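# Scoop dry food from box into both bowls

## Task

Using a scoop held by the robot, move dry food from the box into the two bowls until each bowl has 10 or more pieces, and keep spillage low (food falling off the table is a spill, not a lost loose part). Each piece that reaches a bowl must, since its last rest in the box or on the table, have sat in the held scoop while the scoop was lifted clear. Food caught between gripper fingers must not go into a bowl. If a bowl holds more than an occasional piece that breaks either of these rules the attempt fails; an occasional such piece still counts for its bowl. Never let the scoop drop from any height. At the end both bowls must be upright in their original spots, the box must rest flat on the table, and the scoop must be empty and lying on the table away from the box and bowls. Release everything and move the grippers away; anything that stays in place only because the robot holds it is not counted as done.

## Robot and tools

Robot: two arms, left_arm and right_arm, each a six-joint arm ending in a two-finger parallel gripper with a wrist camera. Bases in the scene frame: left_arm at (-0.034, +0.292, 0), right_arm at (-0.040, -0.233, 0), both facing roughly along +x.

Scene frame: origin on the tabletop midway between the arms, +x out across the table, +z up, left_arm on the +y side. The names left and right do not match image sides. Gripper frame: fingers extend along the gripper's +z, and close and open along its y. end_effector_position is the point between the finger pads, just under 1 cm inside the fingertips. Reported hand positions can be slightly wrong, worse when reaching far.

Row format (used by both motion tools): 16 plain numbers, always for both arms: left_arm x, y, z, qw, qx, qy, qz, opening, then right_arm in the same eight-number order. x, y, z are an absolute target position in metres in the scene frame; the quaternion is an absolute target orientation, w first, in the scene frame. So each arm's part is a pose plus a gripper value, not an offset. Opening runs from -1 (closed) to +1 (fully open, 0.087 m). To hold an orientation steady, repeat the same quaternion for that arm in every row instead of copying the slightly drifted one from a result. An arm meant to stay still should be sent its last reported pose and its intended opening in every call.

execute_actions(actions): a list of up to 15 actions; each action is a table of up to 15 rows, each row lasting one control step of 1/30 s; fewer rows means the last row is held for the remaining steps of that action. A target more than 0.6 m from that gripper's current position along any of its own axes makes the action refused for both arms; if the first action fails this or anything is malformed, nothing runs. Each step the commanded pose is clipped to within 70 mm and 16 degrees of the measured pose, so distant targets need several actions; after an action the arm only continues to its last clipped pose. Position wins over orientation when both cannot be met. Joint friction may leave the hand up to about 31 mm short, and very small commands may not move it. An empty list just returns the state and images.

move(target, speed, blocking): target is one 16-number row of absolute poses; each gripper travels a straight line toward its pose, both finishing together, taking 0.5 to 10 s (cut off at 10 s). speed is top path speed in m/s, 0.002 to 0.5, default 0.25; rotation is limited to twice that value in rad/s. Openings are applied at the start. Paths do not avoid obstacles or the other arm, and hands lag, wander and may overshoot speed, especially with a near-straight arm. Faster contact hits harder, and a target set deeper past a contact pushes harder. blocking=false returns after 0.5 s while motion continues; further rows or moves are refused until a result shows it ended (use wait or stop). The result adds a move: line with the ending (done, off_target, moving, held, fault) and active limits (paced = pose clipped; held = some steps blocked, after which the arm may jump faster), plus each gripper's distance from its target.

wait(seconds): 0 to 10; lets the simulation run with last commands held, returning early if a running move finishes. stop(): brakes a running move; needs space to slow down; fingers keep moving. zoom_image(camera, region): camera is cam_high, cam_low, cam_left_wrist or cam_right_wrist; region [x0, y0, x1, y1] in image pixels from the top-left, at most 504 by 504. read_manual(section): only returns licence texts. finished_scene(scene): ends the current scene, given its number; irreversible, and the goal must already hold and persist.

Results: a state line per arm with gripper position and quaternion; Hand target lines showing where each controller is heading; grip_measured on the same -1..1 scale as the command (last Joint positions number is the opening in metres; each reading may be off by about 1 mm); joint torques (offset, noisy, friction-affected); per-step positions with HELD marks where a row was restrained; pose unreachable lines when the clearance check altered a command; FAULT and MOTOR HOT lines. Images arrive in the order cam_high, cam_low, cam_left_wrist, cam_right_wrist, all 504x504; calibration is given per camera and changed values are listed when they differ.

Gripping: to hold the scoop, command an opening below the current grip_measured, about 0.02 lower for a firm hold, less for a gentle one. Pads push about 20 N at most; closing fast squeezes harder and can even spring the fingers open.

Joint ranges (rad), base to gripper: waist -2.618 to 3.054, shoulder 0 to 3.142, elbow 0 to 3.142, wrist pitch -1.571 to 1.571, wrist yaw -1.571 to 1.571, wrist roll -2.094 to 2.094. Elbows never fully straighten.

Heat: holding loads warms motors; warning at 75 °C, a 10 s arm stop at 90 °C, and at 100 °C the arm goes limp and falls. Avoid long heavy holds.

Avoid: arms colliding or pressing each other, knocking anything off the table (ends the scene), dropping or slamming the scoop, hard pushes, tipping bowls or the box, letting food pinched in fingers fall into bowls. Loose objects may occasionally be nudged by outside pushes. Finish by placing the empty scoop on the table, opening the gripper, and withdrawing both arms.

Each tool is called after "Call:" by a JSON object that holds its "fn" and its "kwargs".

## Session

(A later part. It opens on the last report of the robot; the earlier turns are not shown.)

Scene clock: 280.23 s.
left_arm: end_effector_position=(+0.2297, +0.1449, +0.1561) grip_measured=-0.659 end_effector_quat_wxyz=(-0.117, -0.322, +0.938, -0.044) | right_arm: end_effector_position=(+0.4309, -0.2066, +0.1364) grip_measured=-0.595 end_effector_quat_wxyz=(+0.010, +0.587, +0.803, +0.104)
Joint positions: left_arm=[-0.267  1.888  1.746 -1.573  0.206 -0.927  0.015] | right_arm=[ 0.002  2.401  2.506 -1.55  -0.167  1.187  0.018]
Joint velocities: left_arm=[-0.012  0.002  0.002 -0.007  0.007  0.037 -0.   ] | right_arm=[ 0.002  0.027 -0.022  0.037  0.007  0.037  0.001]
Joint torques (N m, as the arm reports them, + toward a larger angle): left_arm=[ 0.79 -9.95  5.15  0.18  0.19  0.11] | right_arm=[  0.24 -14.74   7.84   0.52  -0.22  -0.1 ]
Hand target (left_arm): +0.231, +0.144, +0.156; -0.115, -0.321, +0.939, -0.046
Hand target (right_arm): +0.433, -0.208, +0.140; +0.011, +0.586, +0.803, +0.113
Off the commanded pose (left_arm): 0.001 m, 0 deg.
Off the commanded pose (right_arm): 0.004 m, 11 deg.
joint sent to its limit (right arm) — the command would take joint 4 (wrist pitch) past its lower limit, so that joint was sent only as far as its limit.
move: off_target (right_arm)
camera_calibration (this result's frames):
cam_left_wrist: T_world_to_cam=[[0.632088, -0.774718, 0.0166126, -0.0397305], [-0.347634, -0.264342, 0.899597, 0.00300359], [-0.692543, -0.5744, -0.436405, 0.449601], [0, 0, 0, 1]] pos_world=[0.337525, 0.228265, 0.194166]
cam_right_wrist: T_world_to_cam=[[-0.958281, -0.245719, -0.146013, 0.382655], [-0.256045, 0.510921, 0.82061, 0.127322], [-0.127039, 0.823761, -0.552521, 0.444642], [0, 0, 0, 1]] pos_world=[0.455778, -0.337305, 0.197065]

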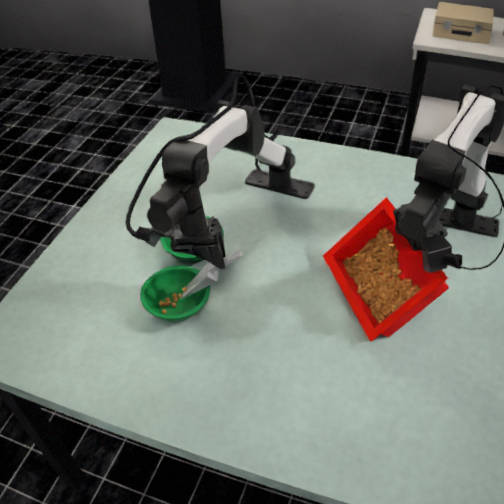

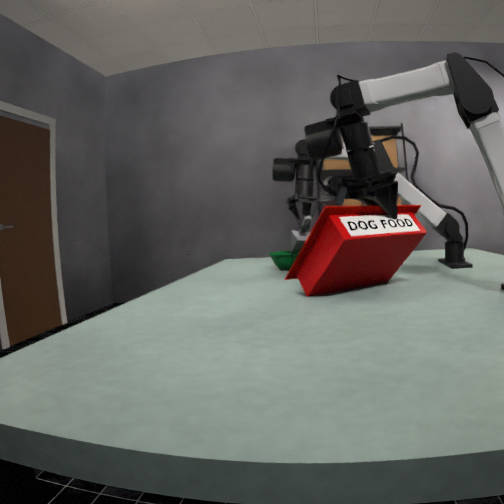

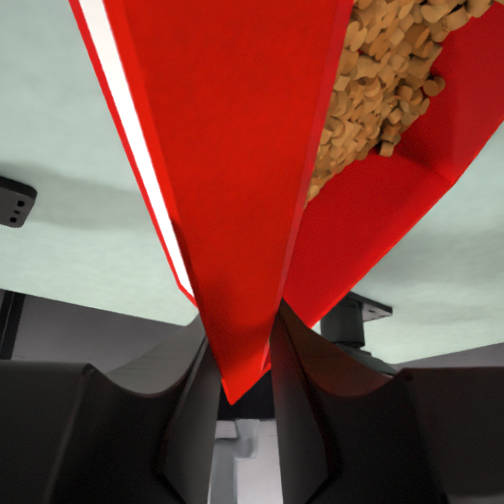

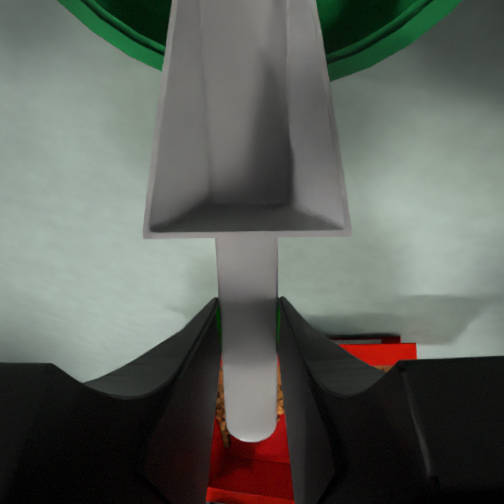

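Call:
{"fn": "move", "kwargs": {"target": [0.231,0.1444,0.156,-0.115,-0.321,0.939,-0.046,-0.75, 0.42,-0.19,0.15,0.177,0.560,0.799,-0.124,-0.68], "speed": 0.2}}

Call:
{"fn": "move", "kwargs": {"target": [0.231,0.1444,0.156,-0.115,-0.321,0.939,-0.046,-0.75, 0.36,-0.13,0.15,0.172,-0.1285,0.976,0.0227,-0.68], "speed": 0.3}}

Call:
{"fn": "move", "kwargs": {"target": [0.231,0.1444,0.156,-0.115,-0.321,0.939,-0.046,-0.75, 0.335,-0.04,0.12,0.0449,-0.764,0.6415,0.0535,-0.68], "speed": 0.3}}

Call:
{"fn": "move", "kwargs": {"target": [0.231,0.1444,0.156,-0.115,-0.321,0.939,-0.046,-0.75, 0.325,0.015,0.088,0.0449,-0.764,0.6415,0.0535,-0.68], "speed": 0.045}}

Call:
{"fn": "zoom_image", "kwargs": {"camera": "cam_high", "region": [280, 180, 460, 350]}}

Call:
{"fn": "zoom_image", "kwargs": {"camera": "cam_high", "region": [130, 260, 220, 330]}}

Scene clock: 301.53 s.
left_arm: end_effector_position=(+0.2297, +0.1449, +0.1561) grip_measured=-0.659 end_effector_quat_wxyz=(-0.117, -0.322, +0.938, -0.044) | right_arm: end_effector_position=(+0.4246, -0.1883, +0.1411) grip_measured=-0.595 end_effector_quat_wxyz=(+0.187, +0.555, +0.804, -0.100)
Joint positions: left_arm=[-0.267  1.888  1.746 -1.573  0.206 -0.927  0.015] | right_arm=[ 0.254  2.343  2.462 -1.551  0.405  1.345  0.018]
Joint velocities: left_arm=[-0.022  0.002 -0.012 -0.037 -0.022  0.022  0.   ] | right_arm=[ 0.007 -0.012 -0.012 -0.037  0.007  0.081 -0.001]
Joint torques (N m, as the arm reports them, + toward a larger angle): left_arm=[ 0.7  -9.79  4.94  0.2   0.24  0.12] | right_arm=[  1.27 -17.69   4.23   0.49   0.5    0.13]
Hand target (left_arm): +0.231, +0.144, +0.156; -0.115, -0.321, +0.939, -0.046
Hand target (right_arm): +0.420, -0.190, +0.150; +0.196, +0.557, +0.800, -0.104
Off the commanded pose (left_arm): 0.001 m, 0 deg.
Off the commanded pose (right_arm): 0.010 m, 3 deg.
joint sent to its limit (right arm) — the command would take joint 4 (wrist pitch) past its lower limit, so that joint was sent only as far as its limit.
move: off_target (right_arm)
camera_calibration (this result's frames):
cam_left_wrist: T_world_to_cam=[[0.632088, -0.774718, 0.0166126, -0.0397305], [-0.347634, -0.264342, 0.899597, 0.00300359], [-0.692543, -0.5744, -0.436405, 0.449601], [0, 0, 0, 1]] pos_world=[0.337525, 0.228265, 0.194166]
cam_right_wrist: T_world_to_cam=[[-0.949755, -0.310108, -0.0424104, 0.351507], [-0.297915, 0.854108, 0.426317, 0.250536], [-0.0959812, 0.417531, -0.903579, 0.391187], [0, 0, 0, 1]] pos_world=[0.446031, -0.268312, 0.261568]

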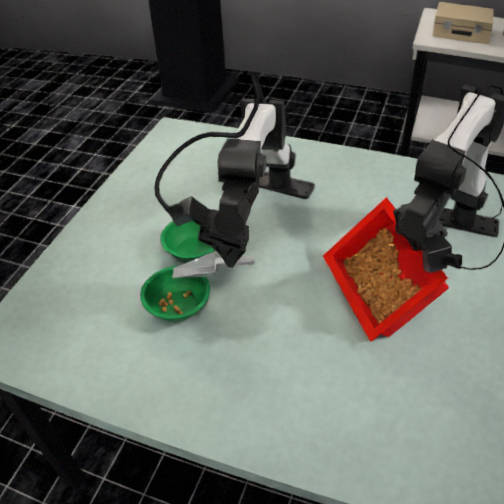

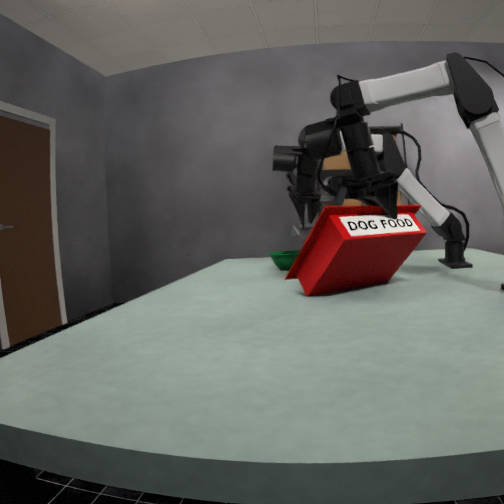

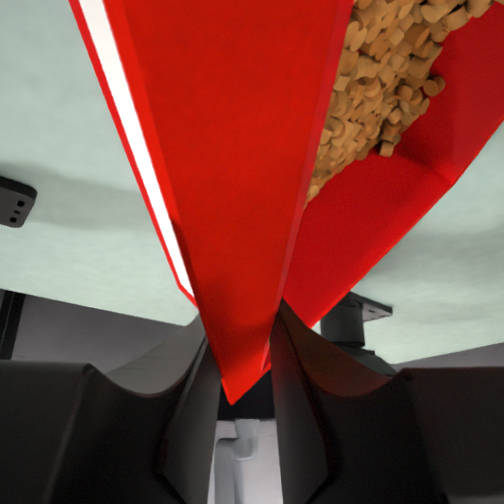

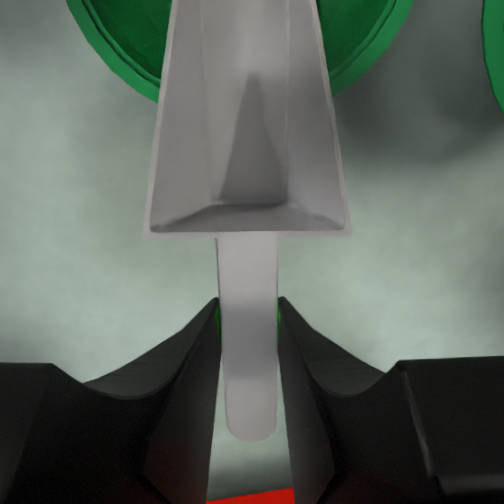

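Scene clock: 304.57 s.
left_arm: end_effector_position=(+0.2297, +0.1449, +0.1561) grip_measured=-0.659 end_effector_quat_wxyz=(-0.117, -0.322, +0.938, -0.044) | right_arm: end_effector_position=(+0.3600, -0.1365, +0.1429) grip_measured=-0.595 end_effector_quat_wxyz=(+0.159, -0.117, +0.980, +0.015)
Joint positions: left_arm=[-0.267  1.888  1.746 -1.573  0.206 -0.927  0.015] | right_arm=[ 0.33   1.971  1.875 -1.155  0.009  0.     0.018]
Joint velocities: left_arm=[-0.012 -0.012 -0.007 -0.066  0.007 -0.037 -0.   ] | right_arm=[ 0.002 -0.007 -0.002 -0.007 -0.022 -0.066  0.   ]
Joint torques (N m, as the arm reports them, + toward a larger angle): left_arm=[ 0.87 -9.95  5.45  0.2   0.2   0.11] | right_arm=[  1.38 -15.08   5.09   1.13  -0.14  -0.07]
Hand target (left_arm): +0.231, +0.144, +0.156; -0.115, -0.321, +0.939, -0.046
Hand target (right_arm): +0.359, -0.131, +0.150; +0.173, -0.129, +0.976, +0.022
Off the commanded pose (left_arm): 0.001 m, 0 deg.
Off the commanded pose (right_arm): 0.010 m, 2 deg.
move: done
camera_calibration (this result's frames):
cam_left_wrist: T_world_to_cam=[[0.632088, -0.774718, 0.0166126, -0.0397305], [-0.347634, -0.264342, 0.899597, 0.00300359], [-0.692543, -0.5744, -0.436405, 0.449601], [0, 0, 0, 1]] pos_world=[0.337525, 0.228265, 0.194166]
cam_right_wrist: T_world_to_cam=[[0.180514, -0.9834, 0.0183957, -0.201267], [-0.844241, -0.14532, 0.515887, 0.233711], [-0.50465, -0.108655, -0.856459, 0.433577], [0, 0, 0, 1]] pos_world=[0.452444, -0.116853, 0.254475]

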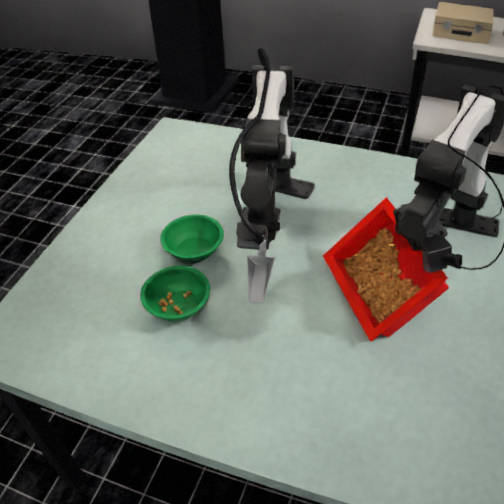

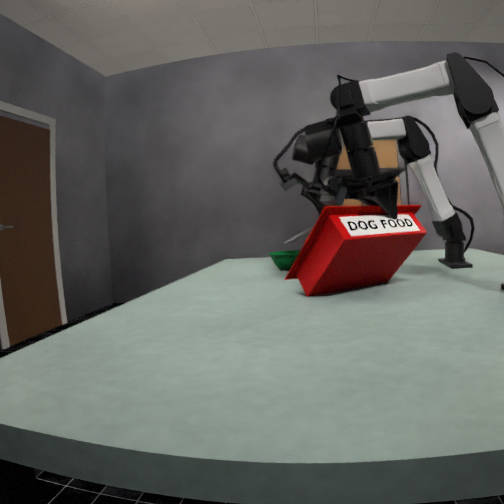

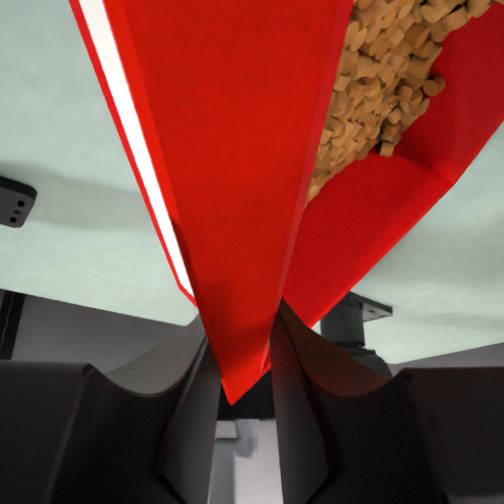

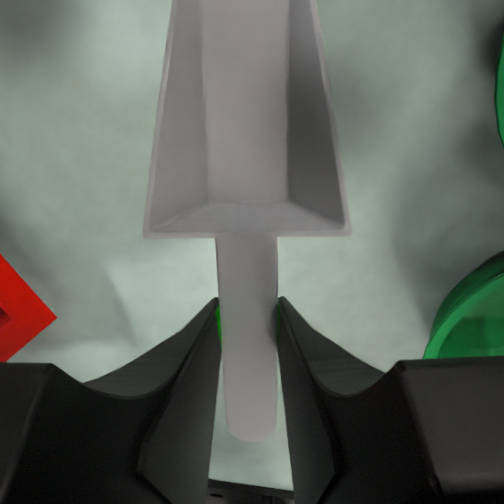

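Scene clock: 307.67 s.
left_arm: end_effector_position=(+0.2297, +0.1449, +0.1561) grip_measured=-0.659 end_effector_quat_wxyz=(-0.117, -0.322, +0.938, -0.044) | right_arm: end_effector_position=(+0.3325, -0.0465, +0.1169) grip_measured=-0.595 end_effector_quat_wxyz=(-0.041, +0.758, -0.650, -0.050)
Joint positions: left_arm=[-0.267  1.888  1.746 -1.573  0.206 -0.927  0.015] | right_arm=[ 0.595  2.181  2.101 -1.45  -0.122 -1.216  0.018]
Joint velocities: left_arm=[ 0.017  0.002  0.002 -0.022 -0.051  0.007 -0.001] | right_arm=[-0.002 -0.007 -0.002 -0.007 -0.037  0.051  0.002]
Joint torques (N m, as the arm reports them, + toward a larger angle): left_arm=[ 0.66 -9.81  5.05  0.17  0.17  0.11] | right_arm=[  1.28 -13.     8.47   0.31  -0.32  -0.08]
Hand target (left_arm): +0.231, +0.144, +0.156; -0.115, -0.321, +0.939, -0.046
Hand target (right_arm): +0.334, -0.040, +0.120; -0.047, +0.764, -0.641, -0.054
Off the commanded pose (left_arm): 0.001 m, 0 deg.
Off the commanded pose (right_arm): 0.008 m, 1 deg.
move: done
camera_calibration (this result's frames):
cam_left_wrist: T_world_to_cam=[[0.632088, -0.774718, 0.0166126, -0.0397305], [-0.347634, -0.264342, 0.899597, 0.00300359], [-0.692543, -0.5744, -0.436405, 0.449601], [0, 0, 0, 1]] pos_world=[0.337525, 0.228265, 0.194166]
cam_right_wrist: T_world_to_cam=[[0.994771, 0.100641, 0.0173647, -0.327532], [0.0632001, -0.740193, 0.669417, -0.110323], [0.0802242, -0.66482, -0.742684, 0.173553], [0, 0, 0, 1]] pos_world=[0.318868, 0.0666843, 0.208434]

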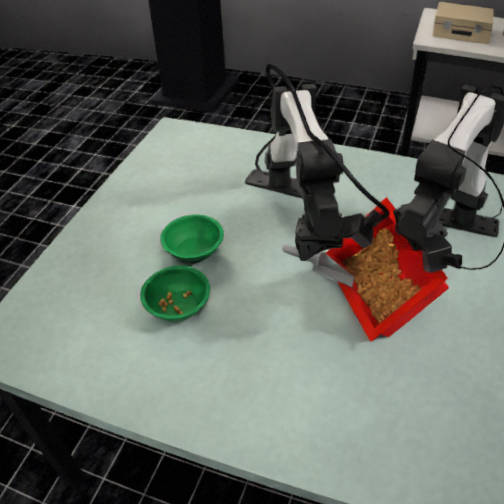

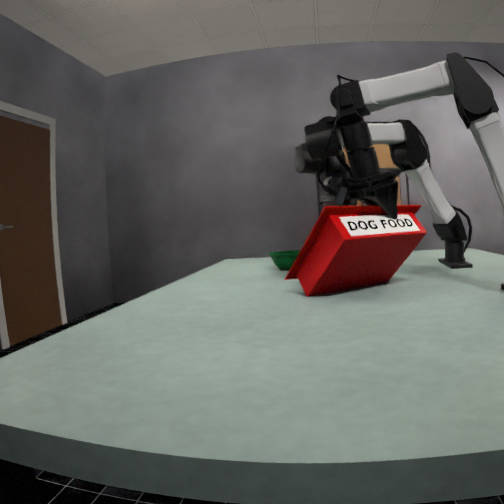

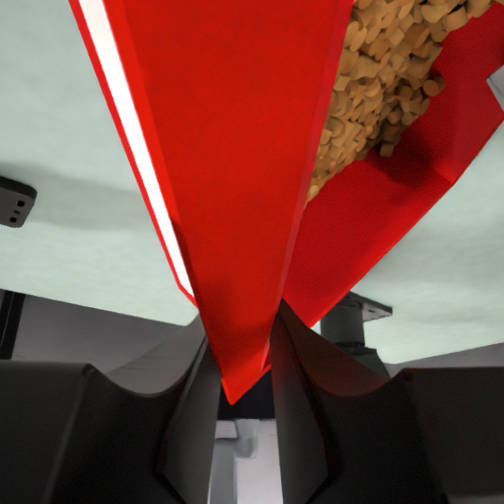

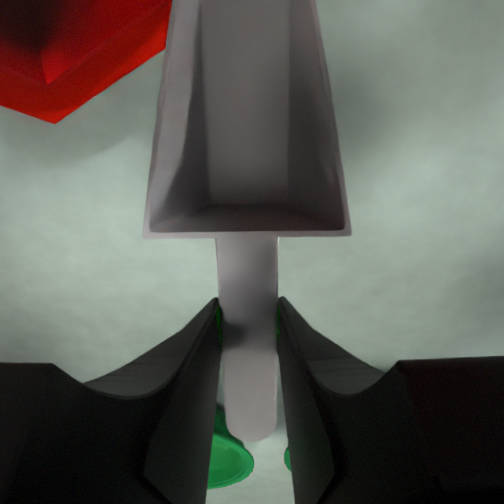

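Scene clock: 309.43 s.
left_arm: end_effector_position=(+0.2298, +0.1450, +0.1561) grip_measured=-0.659 end_effector_quat_wxyz=(-0.117, -0.322, +0.938, -0.044) | right_arm: end_effector_position=(+0.3218, -0.0006, +0.0970) grip_measured=-0.595 end_effector_quat_wxyz=(-0.041, +0.760, -0.647, -0.054)
Joint positions: left_arm=[-0.267  1.888  1.746 -1.573  0.205 -0.927  0.015] | right_arm=[ 0.696  2.243  2.123 -1.4   -0.125 -1.121  0.018]
Joint velocities: left_arm=[-0.012  0.002  0.002 -0.051 -0.022 -0.081 -0.001] | right_arm=[ 0.007  0.002  0.007  0.051  0.007  0.007 -0.001]
Joint torques (N m, as the arm reports them, + toward a larger angle): left_arm=[ 0.58 -9.87  4.94  0.21  0.26  0.02] | right_arm=[  2.63 -11.47   7.97   0.63  -0.19   0.13]
Hand target (left_arm): +0.231, +0.144, +0.156; -0.115, -0.321, +0.939, -0.046
Hand target (right_arm): +0.323, +0.015, +0.088; -0.045, +0.764, -0.641, -0.054
Off the commanded pose (left_arm): 0.001 m, 0 deg.
Off the commanded pose (right_arm): 0.018 m, 1 deg.
move: off_target (right_arm)
camera_calibration (this result's frames):
cam_left_wrist: T_world_to_cam=[[0.632, -0.774799, 0.0161823, -0.0395525], [-0.34785, -0.264957, 0.899332, 0.00327245], [-0.692514, -0.574007, -0.436967, 0.449692], [0, 0, 0, 1]] pos_world=[0.337554, 0.228348, 0.194197]
cam_right_wrist: T_world_to_cam=[[0.994074, 0.107941, 0.0129027, -0.320436], [0.0720237, -0.742854, 0.665568, -0.0648132], [0.0814269, -0.660694, -0.746226, 0.190138], [0, 0, 0, 1]] pos_world=[0.307723, 0.112064, 0.189158]

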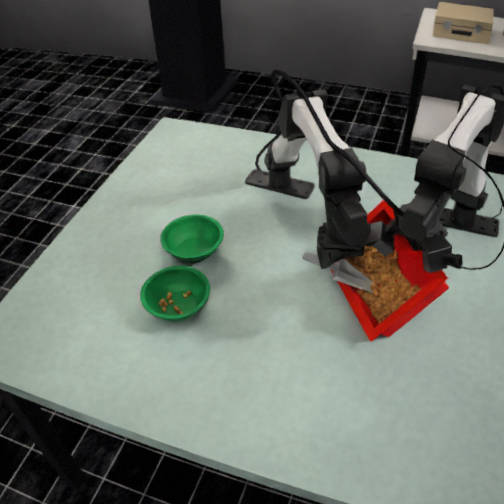

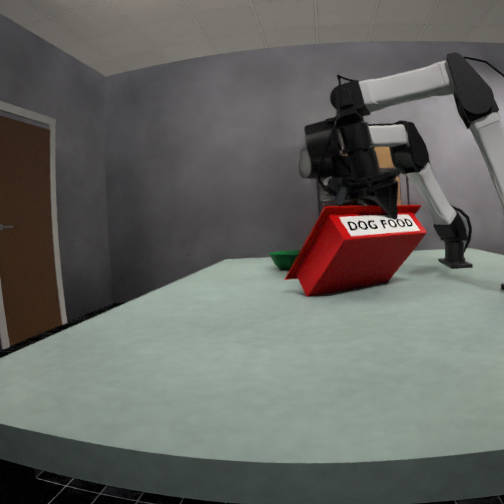

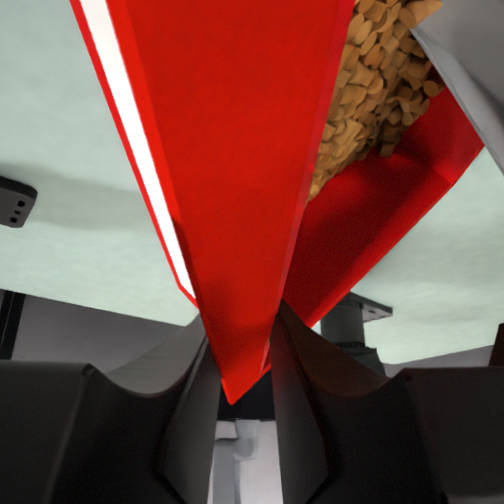

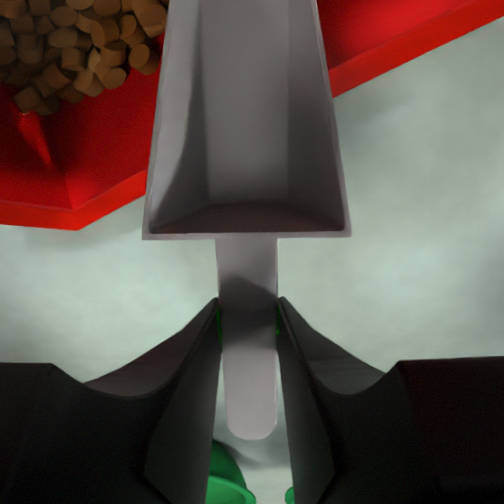

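Region (280, 180, 460, 350) of cam_high's 504x504 image, scaled by 2.800, with more detail than that image has.

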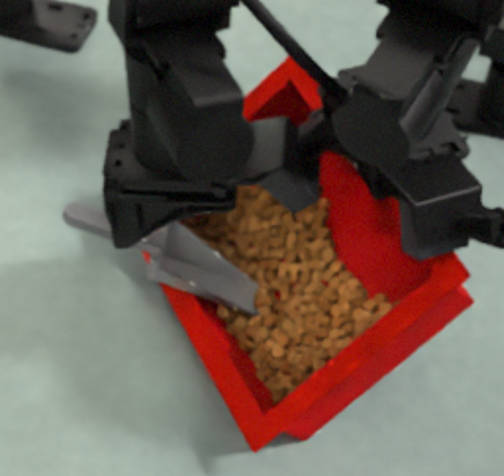

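Region (130, 260, 220, 330) of cam_high's 504x504 image, scaled by 5.600, with more detail than that image has.

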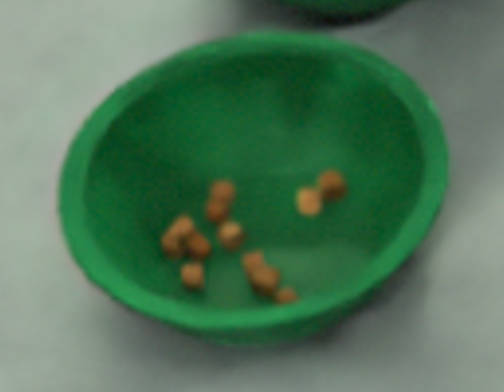

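Call:
{"fn": "execute_actions", "kwargs": {"actions": []}}

Scene clock: 331.93 s.
left_arm: end_effector_position=(+0.2298, +0.1450, +0.1561) grip_measured=-0.659 end_effector_quat_wxyz=(-0.117, -0.322, +0.938, -0.044) | right_arm: end_effector_position=(+0.3218, -0.0005, +0.0971) grip_measured=-0.595 end_effector_quat_wxyz=(-0.041, +0.759, -0.647, -0.054)
Joint positions: left_arm=[-0.267  1.888  1.746 -1.573  0.205 -0.927  0.015] | right_arm=[ 0.696  2.243  2.124 -1.4   -0.125 -1.12   0.018]
Joint velocities: left_arm=[ 0.017  0.007 -0.002 -0.022  0.022 -0.066 -0.   ] | right_arm=[-0.007  0.002 -0.002 -0.051 -0.051  0.022  0.001]
Joint torques (N m, as the arm reports them, + toward a larger angle): left_arm=[ 0.78 -9.91  4.98  0.2   0.19  0.12] | right_arm=[  2.59 -11.48   7.89   0.65  -0.19   0.09]
Hand target (left_arm): +0.231, +0.144, +0.156; -0.115, -0.321, +0.939, -0.046
Hand target (right_arm): +0.323, +0.015, +0.088; -0.045, +0.764, -0.641, -0.054
Off the commanded pose (left_arm): 0.001 m, 0 deg.
Off the commanded pose (right_arm): 0.018 m, 1 deg.
camera_calibration (this result's frames):
cam_left_wrist: T_world_to_cam=[[0.632, -0.774799, 0.0161823, -0.0395525], [-0.34785, -0.264957, 0.899332, 0.00327245], [-0.692514, -0.574007, -0.436967, 0.449692], [0, 0, 0, 1]] pos_world=[0.337554, 0.228348, 0.194197]
cam_right_wrist: T_world_to_cam=[[0.994234, 0.106436, 0.0130337, -0.320514], [0.070825, -0.743078, 0.665447, -0.0644505], [0.0805122, -0.660687, -0.746332, 0.190537], [0, 0, 0, 1]] pos_world=[0.30789, 0.112108, 0.18927]

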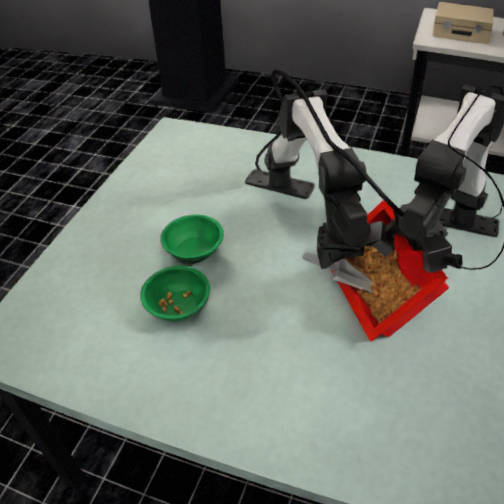

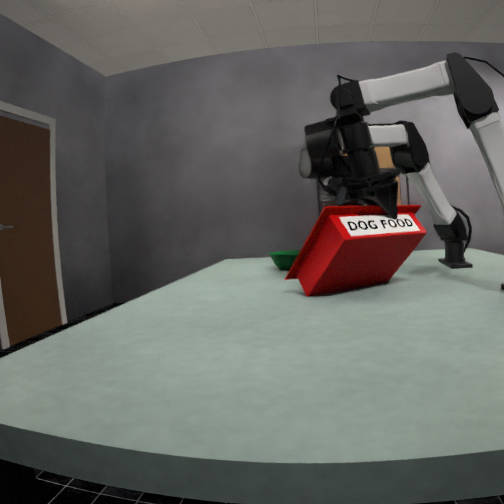

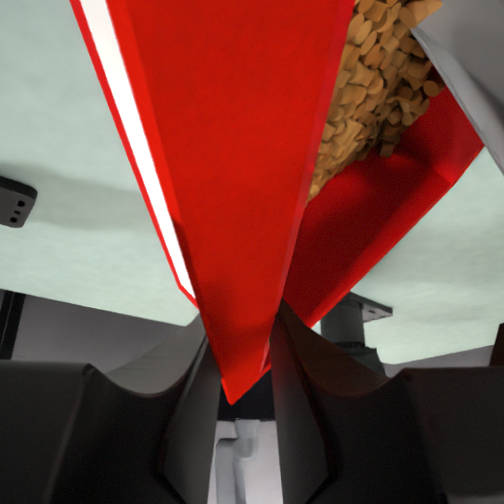

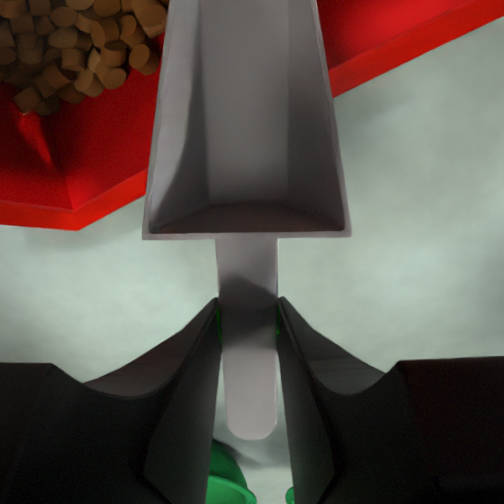

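Call:
{"fn": "move", "kwargs": {"target": [0.231,0.1444,0.156,-0.115,-0.321,0.939,-0.046,-0.75,0.32,0.04,0.085,0.1006,-0.7566,0.635,0.1198,-0.68], "speed": 0.04}}

Call:
{"fn": "move", "kwargs": {"target": [0.231,0.1444,0.156,-0.115,-0.321,0.939,-0.046,-0.75,0.317,0.062,0.082,0.220,-0.720,0.604,0.262,-0.68], "speed": 0.04}}

Scene clock: 341.43 s.
left_arm: end_effector_position=(+0.2299, +0.1459, +0.1559) grip_measured=-0.659 end_effector_quat_wxyz=(-0.116, -0.321, +0.939, -0.043) | right_arm: end_effector_position=(+0.3290, +0.0164, +0.0916) grip_measured=-0.595 end_effector_quat_wxyz=(-0.078, +0.756, -0.645, -0.078)
Joint positions: left_arm=[-0.266  1.888  1.746 -1.573  0.203 -0.923  0.015] | right_arm=[ 0.691  2.243  2.104 -1.32  -0.191 -1.117  0.018]
Joint velocities: left_arm=[ 0.007 -0.002  0.007  0.037 -0.037  0.022 -0.   ] | right_arm=[-0.012  0.012  0.007  0.037  0.007  0.066 -0.   ]
Joint torques (N m, as the arm reports them, + toward a larger angle): left_arm=[ 0.88 -9.95  5.31  0.21  0.2   0.1 ] | right_arm=[  2.05 -15.05   3.75   0.92  -1.33   0.08]
Hand target (left_arm): +0.231, +0.144, +0.156; -0.115, -0.321, +0.939, -0.046
Hand target (right_arm): +0.319, +0.039, +0.086; -0.097, +0.757, -0.635, -0.119
Off the commanded pose (left_arm): 0.002 m, 0 deg.
Off the commanded pose (right_arm): 0.026 m, 6 deg.
move: off_target (right_arm)
camera_calibration (this result's frames):
cam_left_wrist: T_world_to_cam=[[0.62999, -0.776448, 0.0155183, -0.0381993], [-0.349668, -0.265756, 0.898391, 0.00440183], [-0.69343, -0.571404, -0.438922, 0.450356], [0, 0, 0, 1]] pos_world=[0.337895, 0.228845, 0.19431]
cam_right_wrist: T_world_to_cam=[[0.994252, 0.101905, 0.0328243, -0.331153], [0.0621725, -0.799177, 0.597872, -0.0387305], [0.0871585, -0.592395, -0.800919, 0.198702], [0, 0, 0, 1]] pos_world=[0.314339, 0.120504, 0.19317]

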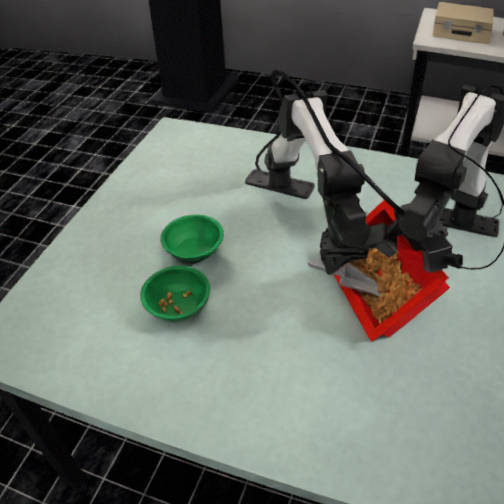

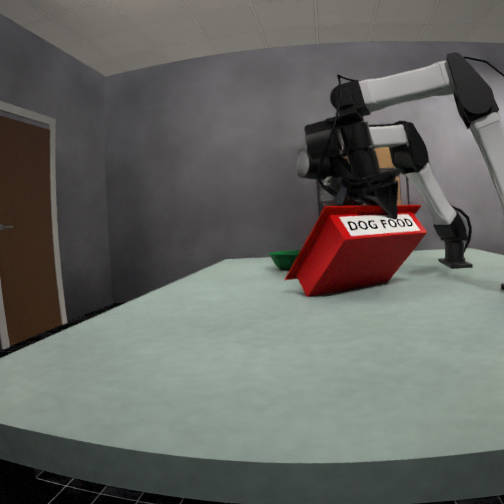

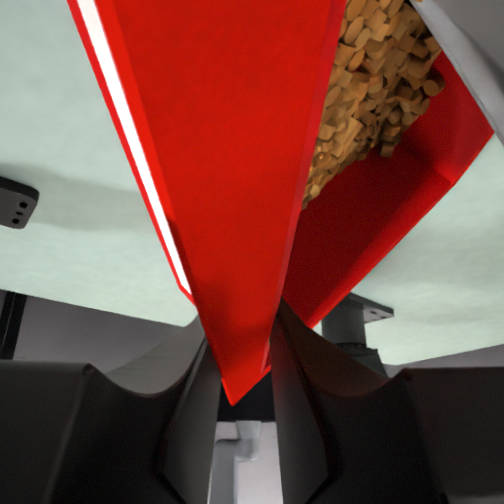

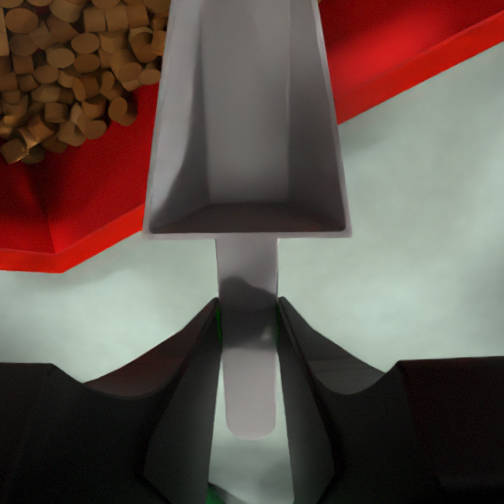

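Scene clock: 347.67 s.
left_arm: end_effector_position=(+0.2299, +0.1459, +0.1559) grip_measured=-0.659 end_effector_quat_wxyz=(-0.116, -0.321, +0.939, -0.043) | right_arm: end_effector_position=(+0.3254, +0.0569, +0.0781) grip_measured=-0.595 end_effector_quat_wxyz=(-0.216, +0.719, -0.614, -0.244)
Joint positions: left_arm=[-0.266  1.888  1.746 -1.573  0.203 -0.923  0.015] | right_arm=[ 0.61   2.132  1.797 -0.951 -0.609 -1.119  0.018]
Joint velocities: left_arm=[-0.032  0.012 -0.002 -0.022  0.007 -0.022 -0.001] | right_arm=[-0.002 -0.002  0.002 -0.022 -0.037 -0.051 -0.001]
Joint torques (N m, as the arm reports them, + toward a larger angle): left_arm=[ 0.22 -9.66  5.23  0.21  0.2   0.07] | right_arm=[  1.18 -15.99   4.44   0.83  -0.85  -0.05]
Hand target (left_arm): +0.231, +0.144, +0.156; -0.115, -0.321, +0.939, -0.046
Hand target (right_arm): +0.316, +0.061, +0.082; -0.220, +0.720, -0.604, -0.261
Off the commanded pose (left_arm): 0.002 m, 0 deg.
Off the commanded pose (right_arm): 0.011 m, 2 deg.
move: off_target (right_arm)
camera_calibration (this result's frames):
cam_left_wrist: T_world_to_cam=[[0.629995, -0.77645, 0.0152057, -0.0380791], [-0.349338, -0.26585, 0.898491, 0.00428055], [-0.693591, -0.571357, -0.438728, 0.450321], [0, 0, 0, 1]] pos_world=[0.337824, 0.228866, 0.194301]
cam_right_wrist: T_world_to_cam=[[0.995188, 0.0979368, 0.00295163, -0.329068], [0.0954362, -0.97572, 0.197136, 0.0324255], [0.0221868, -0.195906, -0.980372, 0.22477], [0, 0, 0, 1]] pos_world=[0.319403, 0.1079, 0.214937]

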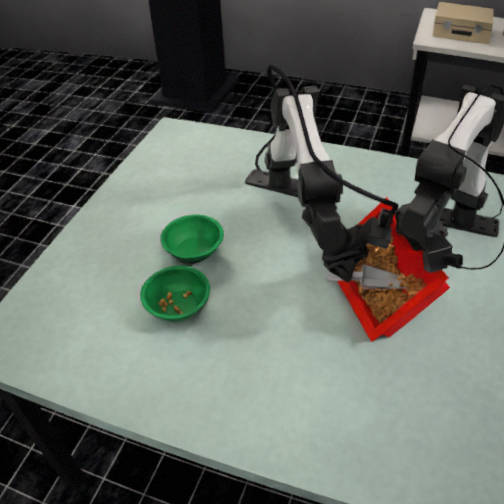

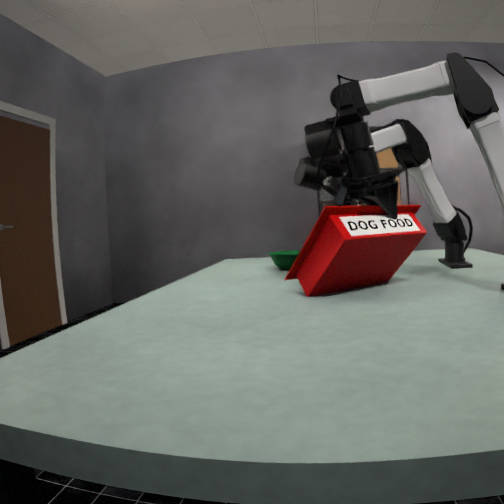

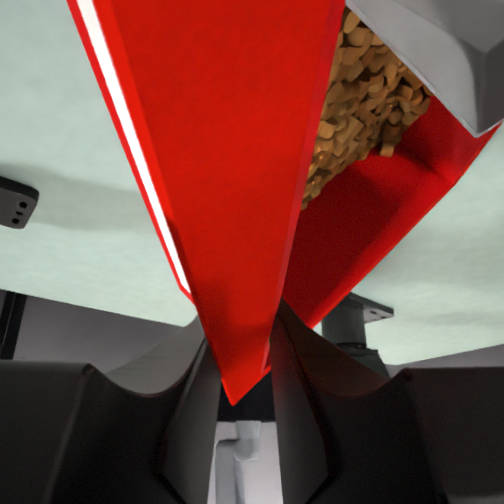

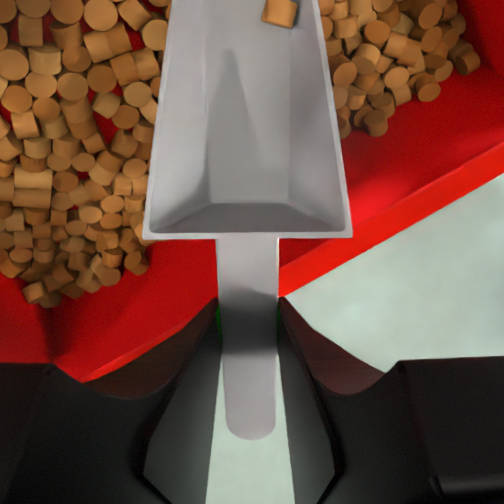

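Call:
{"fn": "move", "kwargs": {"target": [0.231,0.1444,0.156,-0.115,-0.321,0.939,-0.046,-0.75,0.322,0.035,0.095,0.0839,-0.7594,0.6375,0.1,-0.68], "speed": 0.06}}

Call:
{"fn": "move", "kwargs": {"target": [0.231,0.1444,0.156,-0.115,-0.321,0.939,-0.046,-0.75,0.314,0.08,0.085,0.1006,-0.7566,0.635,0.1198,-0.68], "speed": 0.04}}

Scene clock: 364.07 s.
left_arm: end_effector_position=(+0.2298, +0.1459, +0.1560) grip_measured=-0.659 end_effector_quat_wxyz=(-0.116, -0.321, +0.939, -0.043) | right_arm: end_effector_position=(+0.3294, +0.0296, +0.1020) grip_measured=-0.595 end_effector_quat_wxyz=(-0.105, +0.749, -0.645, -0.110)
Joint positions: left_arm=[-0.266  1.888  1.746 -1.573  0.203 -0.923  0.015] | right_arm=[ 0.684  2.243  2.141 -1.321 -0.268 -1.106  0.018]
Joint velocities: left_arm=[-0.002 -0.012 -0.007  0.007 -0.007  0.022  0.   ] | right_arm=[-0.002 -0.012  0.022 -0.066  0.051  0.051 -0.   ]
Joint torques (N m, as the arm reports them, + toward a larger angle): left_arm=[ 0.63 -9.73  5.25  0.21  0.19  0.05] | right_arm=[  3.13 -12.26   7.94   0.39   0.11  -0.01]
Hand target (left_arm): +0.231, +0.144, +0.156; -0.115, -0.321, +0.939, -0.046
Hand target (right_arm): +0.323, +0.035, +0.095; -0.085, +0.760, -0.637, -0.101
Off the commanded pose (left_arm): 0.002 m, 0 deg.
Off the commanded pose (right_arm): 0.012 m, 3 deg.
move: off_target (right_arm)
camera_calibration (this result's frames):
cam_left_wrist: T_world_to_cam=[[0.63004, -0.77641, 0.015422, -0.0381684], [-0.34923, -0.265543, 0.898624, 0.00414604], [-0.693605, -0.571555, -0.438448, 0.450276], [0, 0, 0, 1]] pos_world=[0.337809, 0.228824, 0.194286]
cam_right_wrist: T_world_to_cam=[[0.995425, 0.0918561, 0.0262999, -0.332725], [0.0641854, -0.846763, 0.528085, -0.0265417], [0.0707776, -0.523981, -0.848784, 0.223109], [0, 0, 0, 1]] pos_world=[0.317115, 0.124993, 0.212138]

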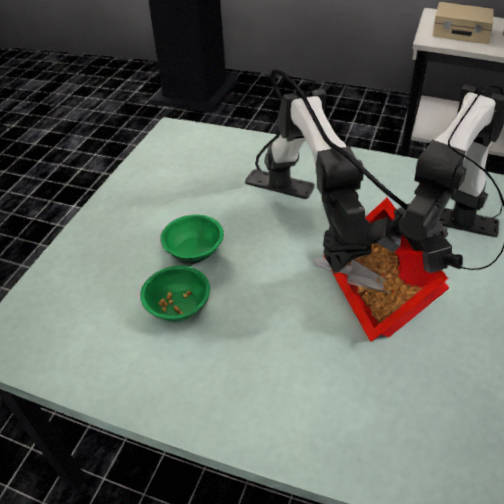

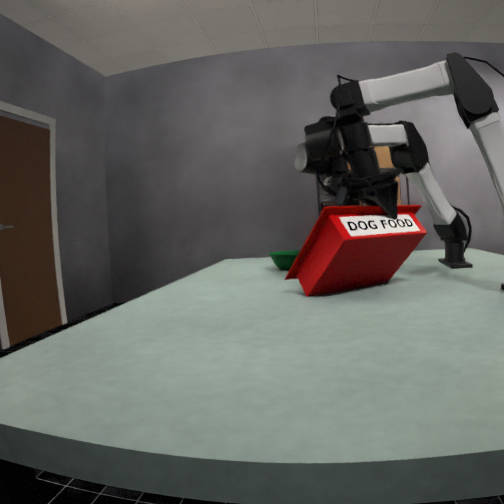

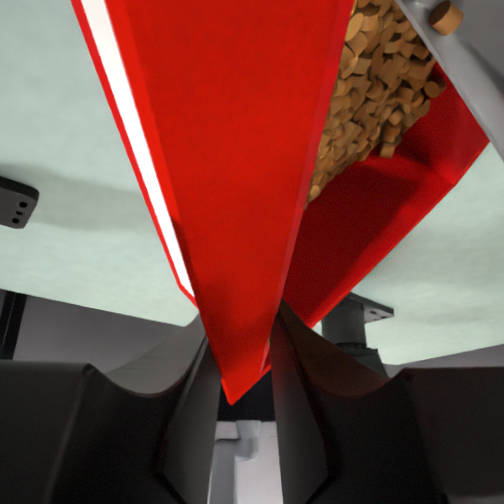

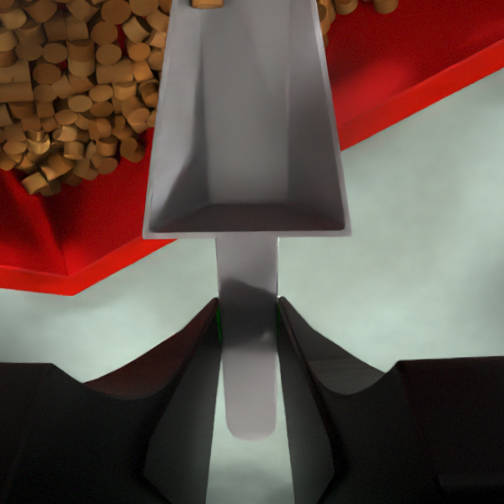

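Scene clock: 365.67 s.
left_arm: end_effector_position=(+0.2335, +0.1552, +0.1546) grip_measured=-0.655 end_effector_quat_wxyz=(-0.110, -0.329, +0.937, -0.036) | right_arm: end_effector_position=(+0.3273, +0.0436, +0.0985) grip_measured=-0.595 end_effector_quat_wxyz=(-0.105, +0.729, -0.667, -0.115)
Joint positions: left_arm=[-0.244  1.888  1.746 -1.573  0.182 -0.918  0.015] | right_arm=[ 0.707  2.274  2.179 -1.313 -0.27  -1.02   0.018]
Joint velocities: left_arm=[-0.027 -0.007 -0.002 -0.037 -0.007  0.051  0.001] | right_arm=[-0.007  0.012  0.022 -0.022  0.022  0.066 -0.   ]
Joint torques (N m, as the arm reports them, + toward a larger angle): left_arm=[-0.8  -9.89  5.07  0.23  0.39 -0.05] | right_arm=[  6.55 -11.26   7.77   0.82  -0.3   -0.08]
Hand target (left_arm): +0.231, +0.145, +0.156; -0.115, -0.321, +0.939, -0.046
Hand target (right_arm): +0.311, +0.078, +0.086; -0.102, +0.756, -0.635, -0.120
Off the commanded pose (left_arm): 0.011 m, 2 deg.
Off the commanded pose (right_arm): 0.041 m, 5 deg.
move: off_target (left_arm, right_arm)
camera_calibration (this result's frames):
cam_left_wrist: T_world_to_cam=[[0.640716, -0.767764, 0.00463681, -0.0353731], [-0.350959, -0.287501, 0.891163, 0.0141132], [-0.68287, -0.572609, -0.45366, 0.45758], [0, 0, 0, 1]] pos_world=[0.340085, 0.238914, 0.195173]
cam_right_wrist: T_world_to_cam=[[0.999376, 0.0336835, 0.0106106, -0.329023], [0.0232049, -0.852818, 0.521692, 0.00154489], [0.0266213, -0.521121, -0.853068, 0.242301], [0, 0, 0, 1]] pos_world=[0.322331, 0.138668, 0.209385]

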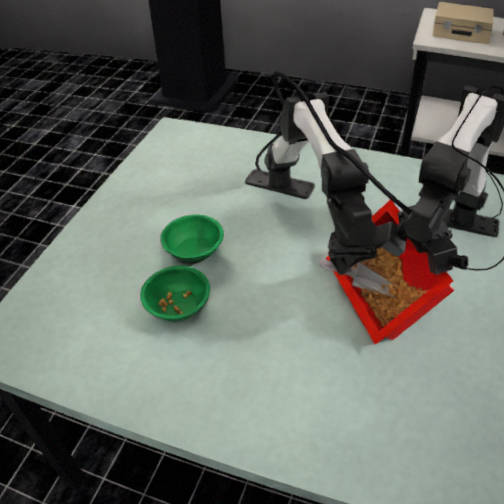

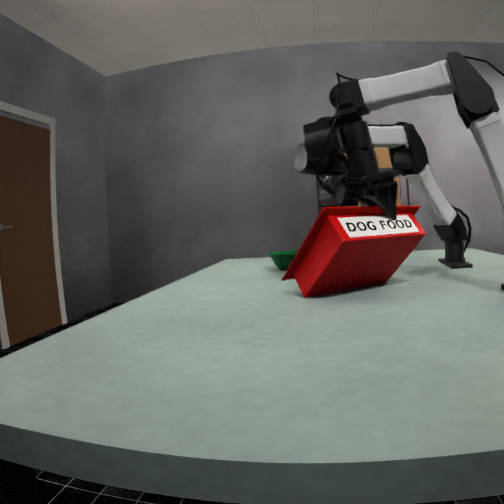

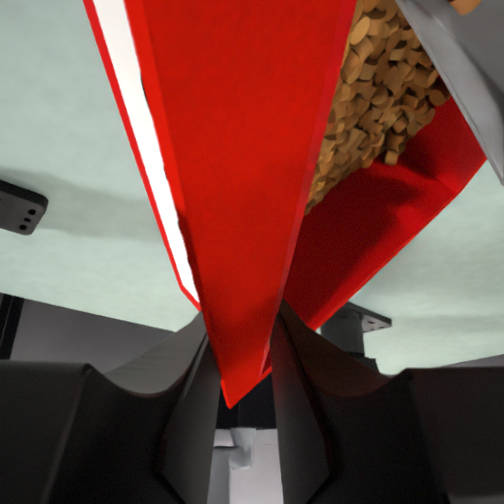

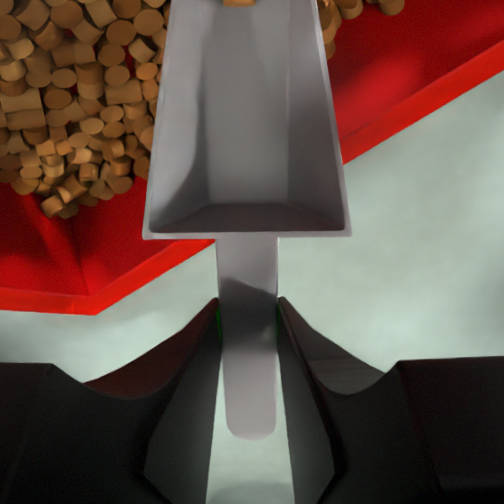

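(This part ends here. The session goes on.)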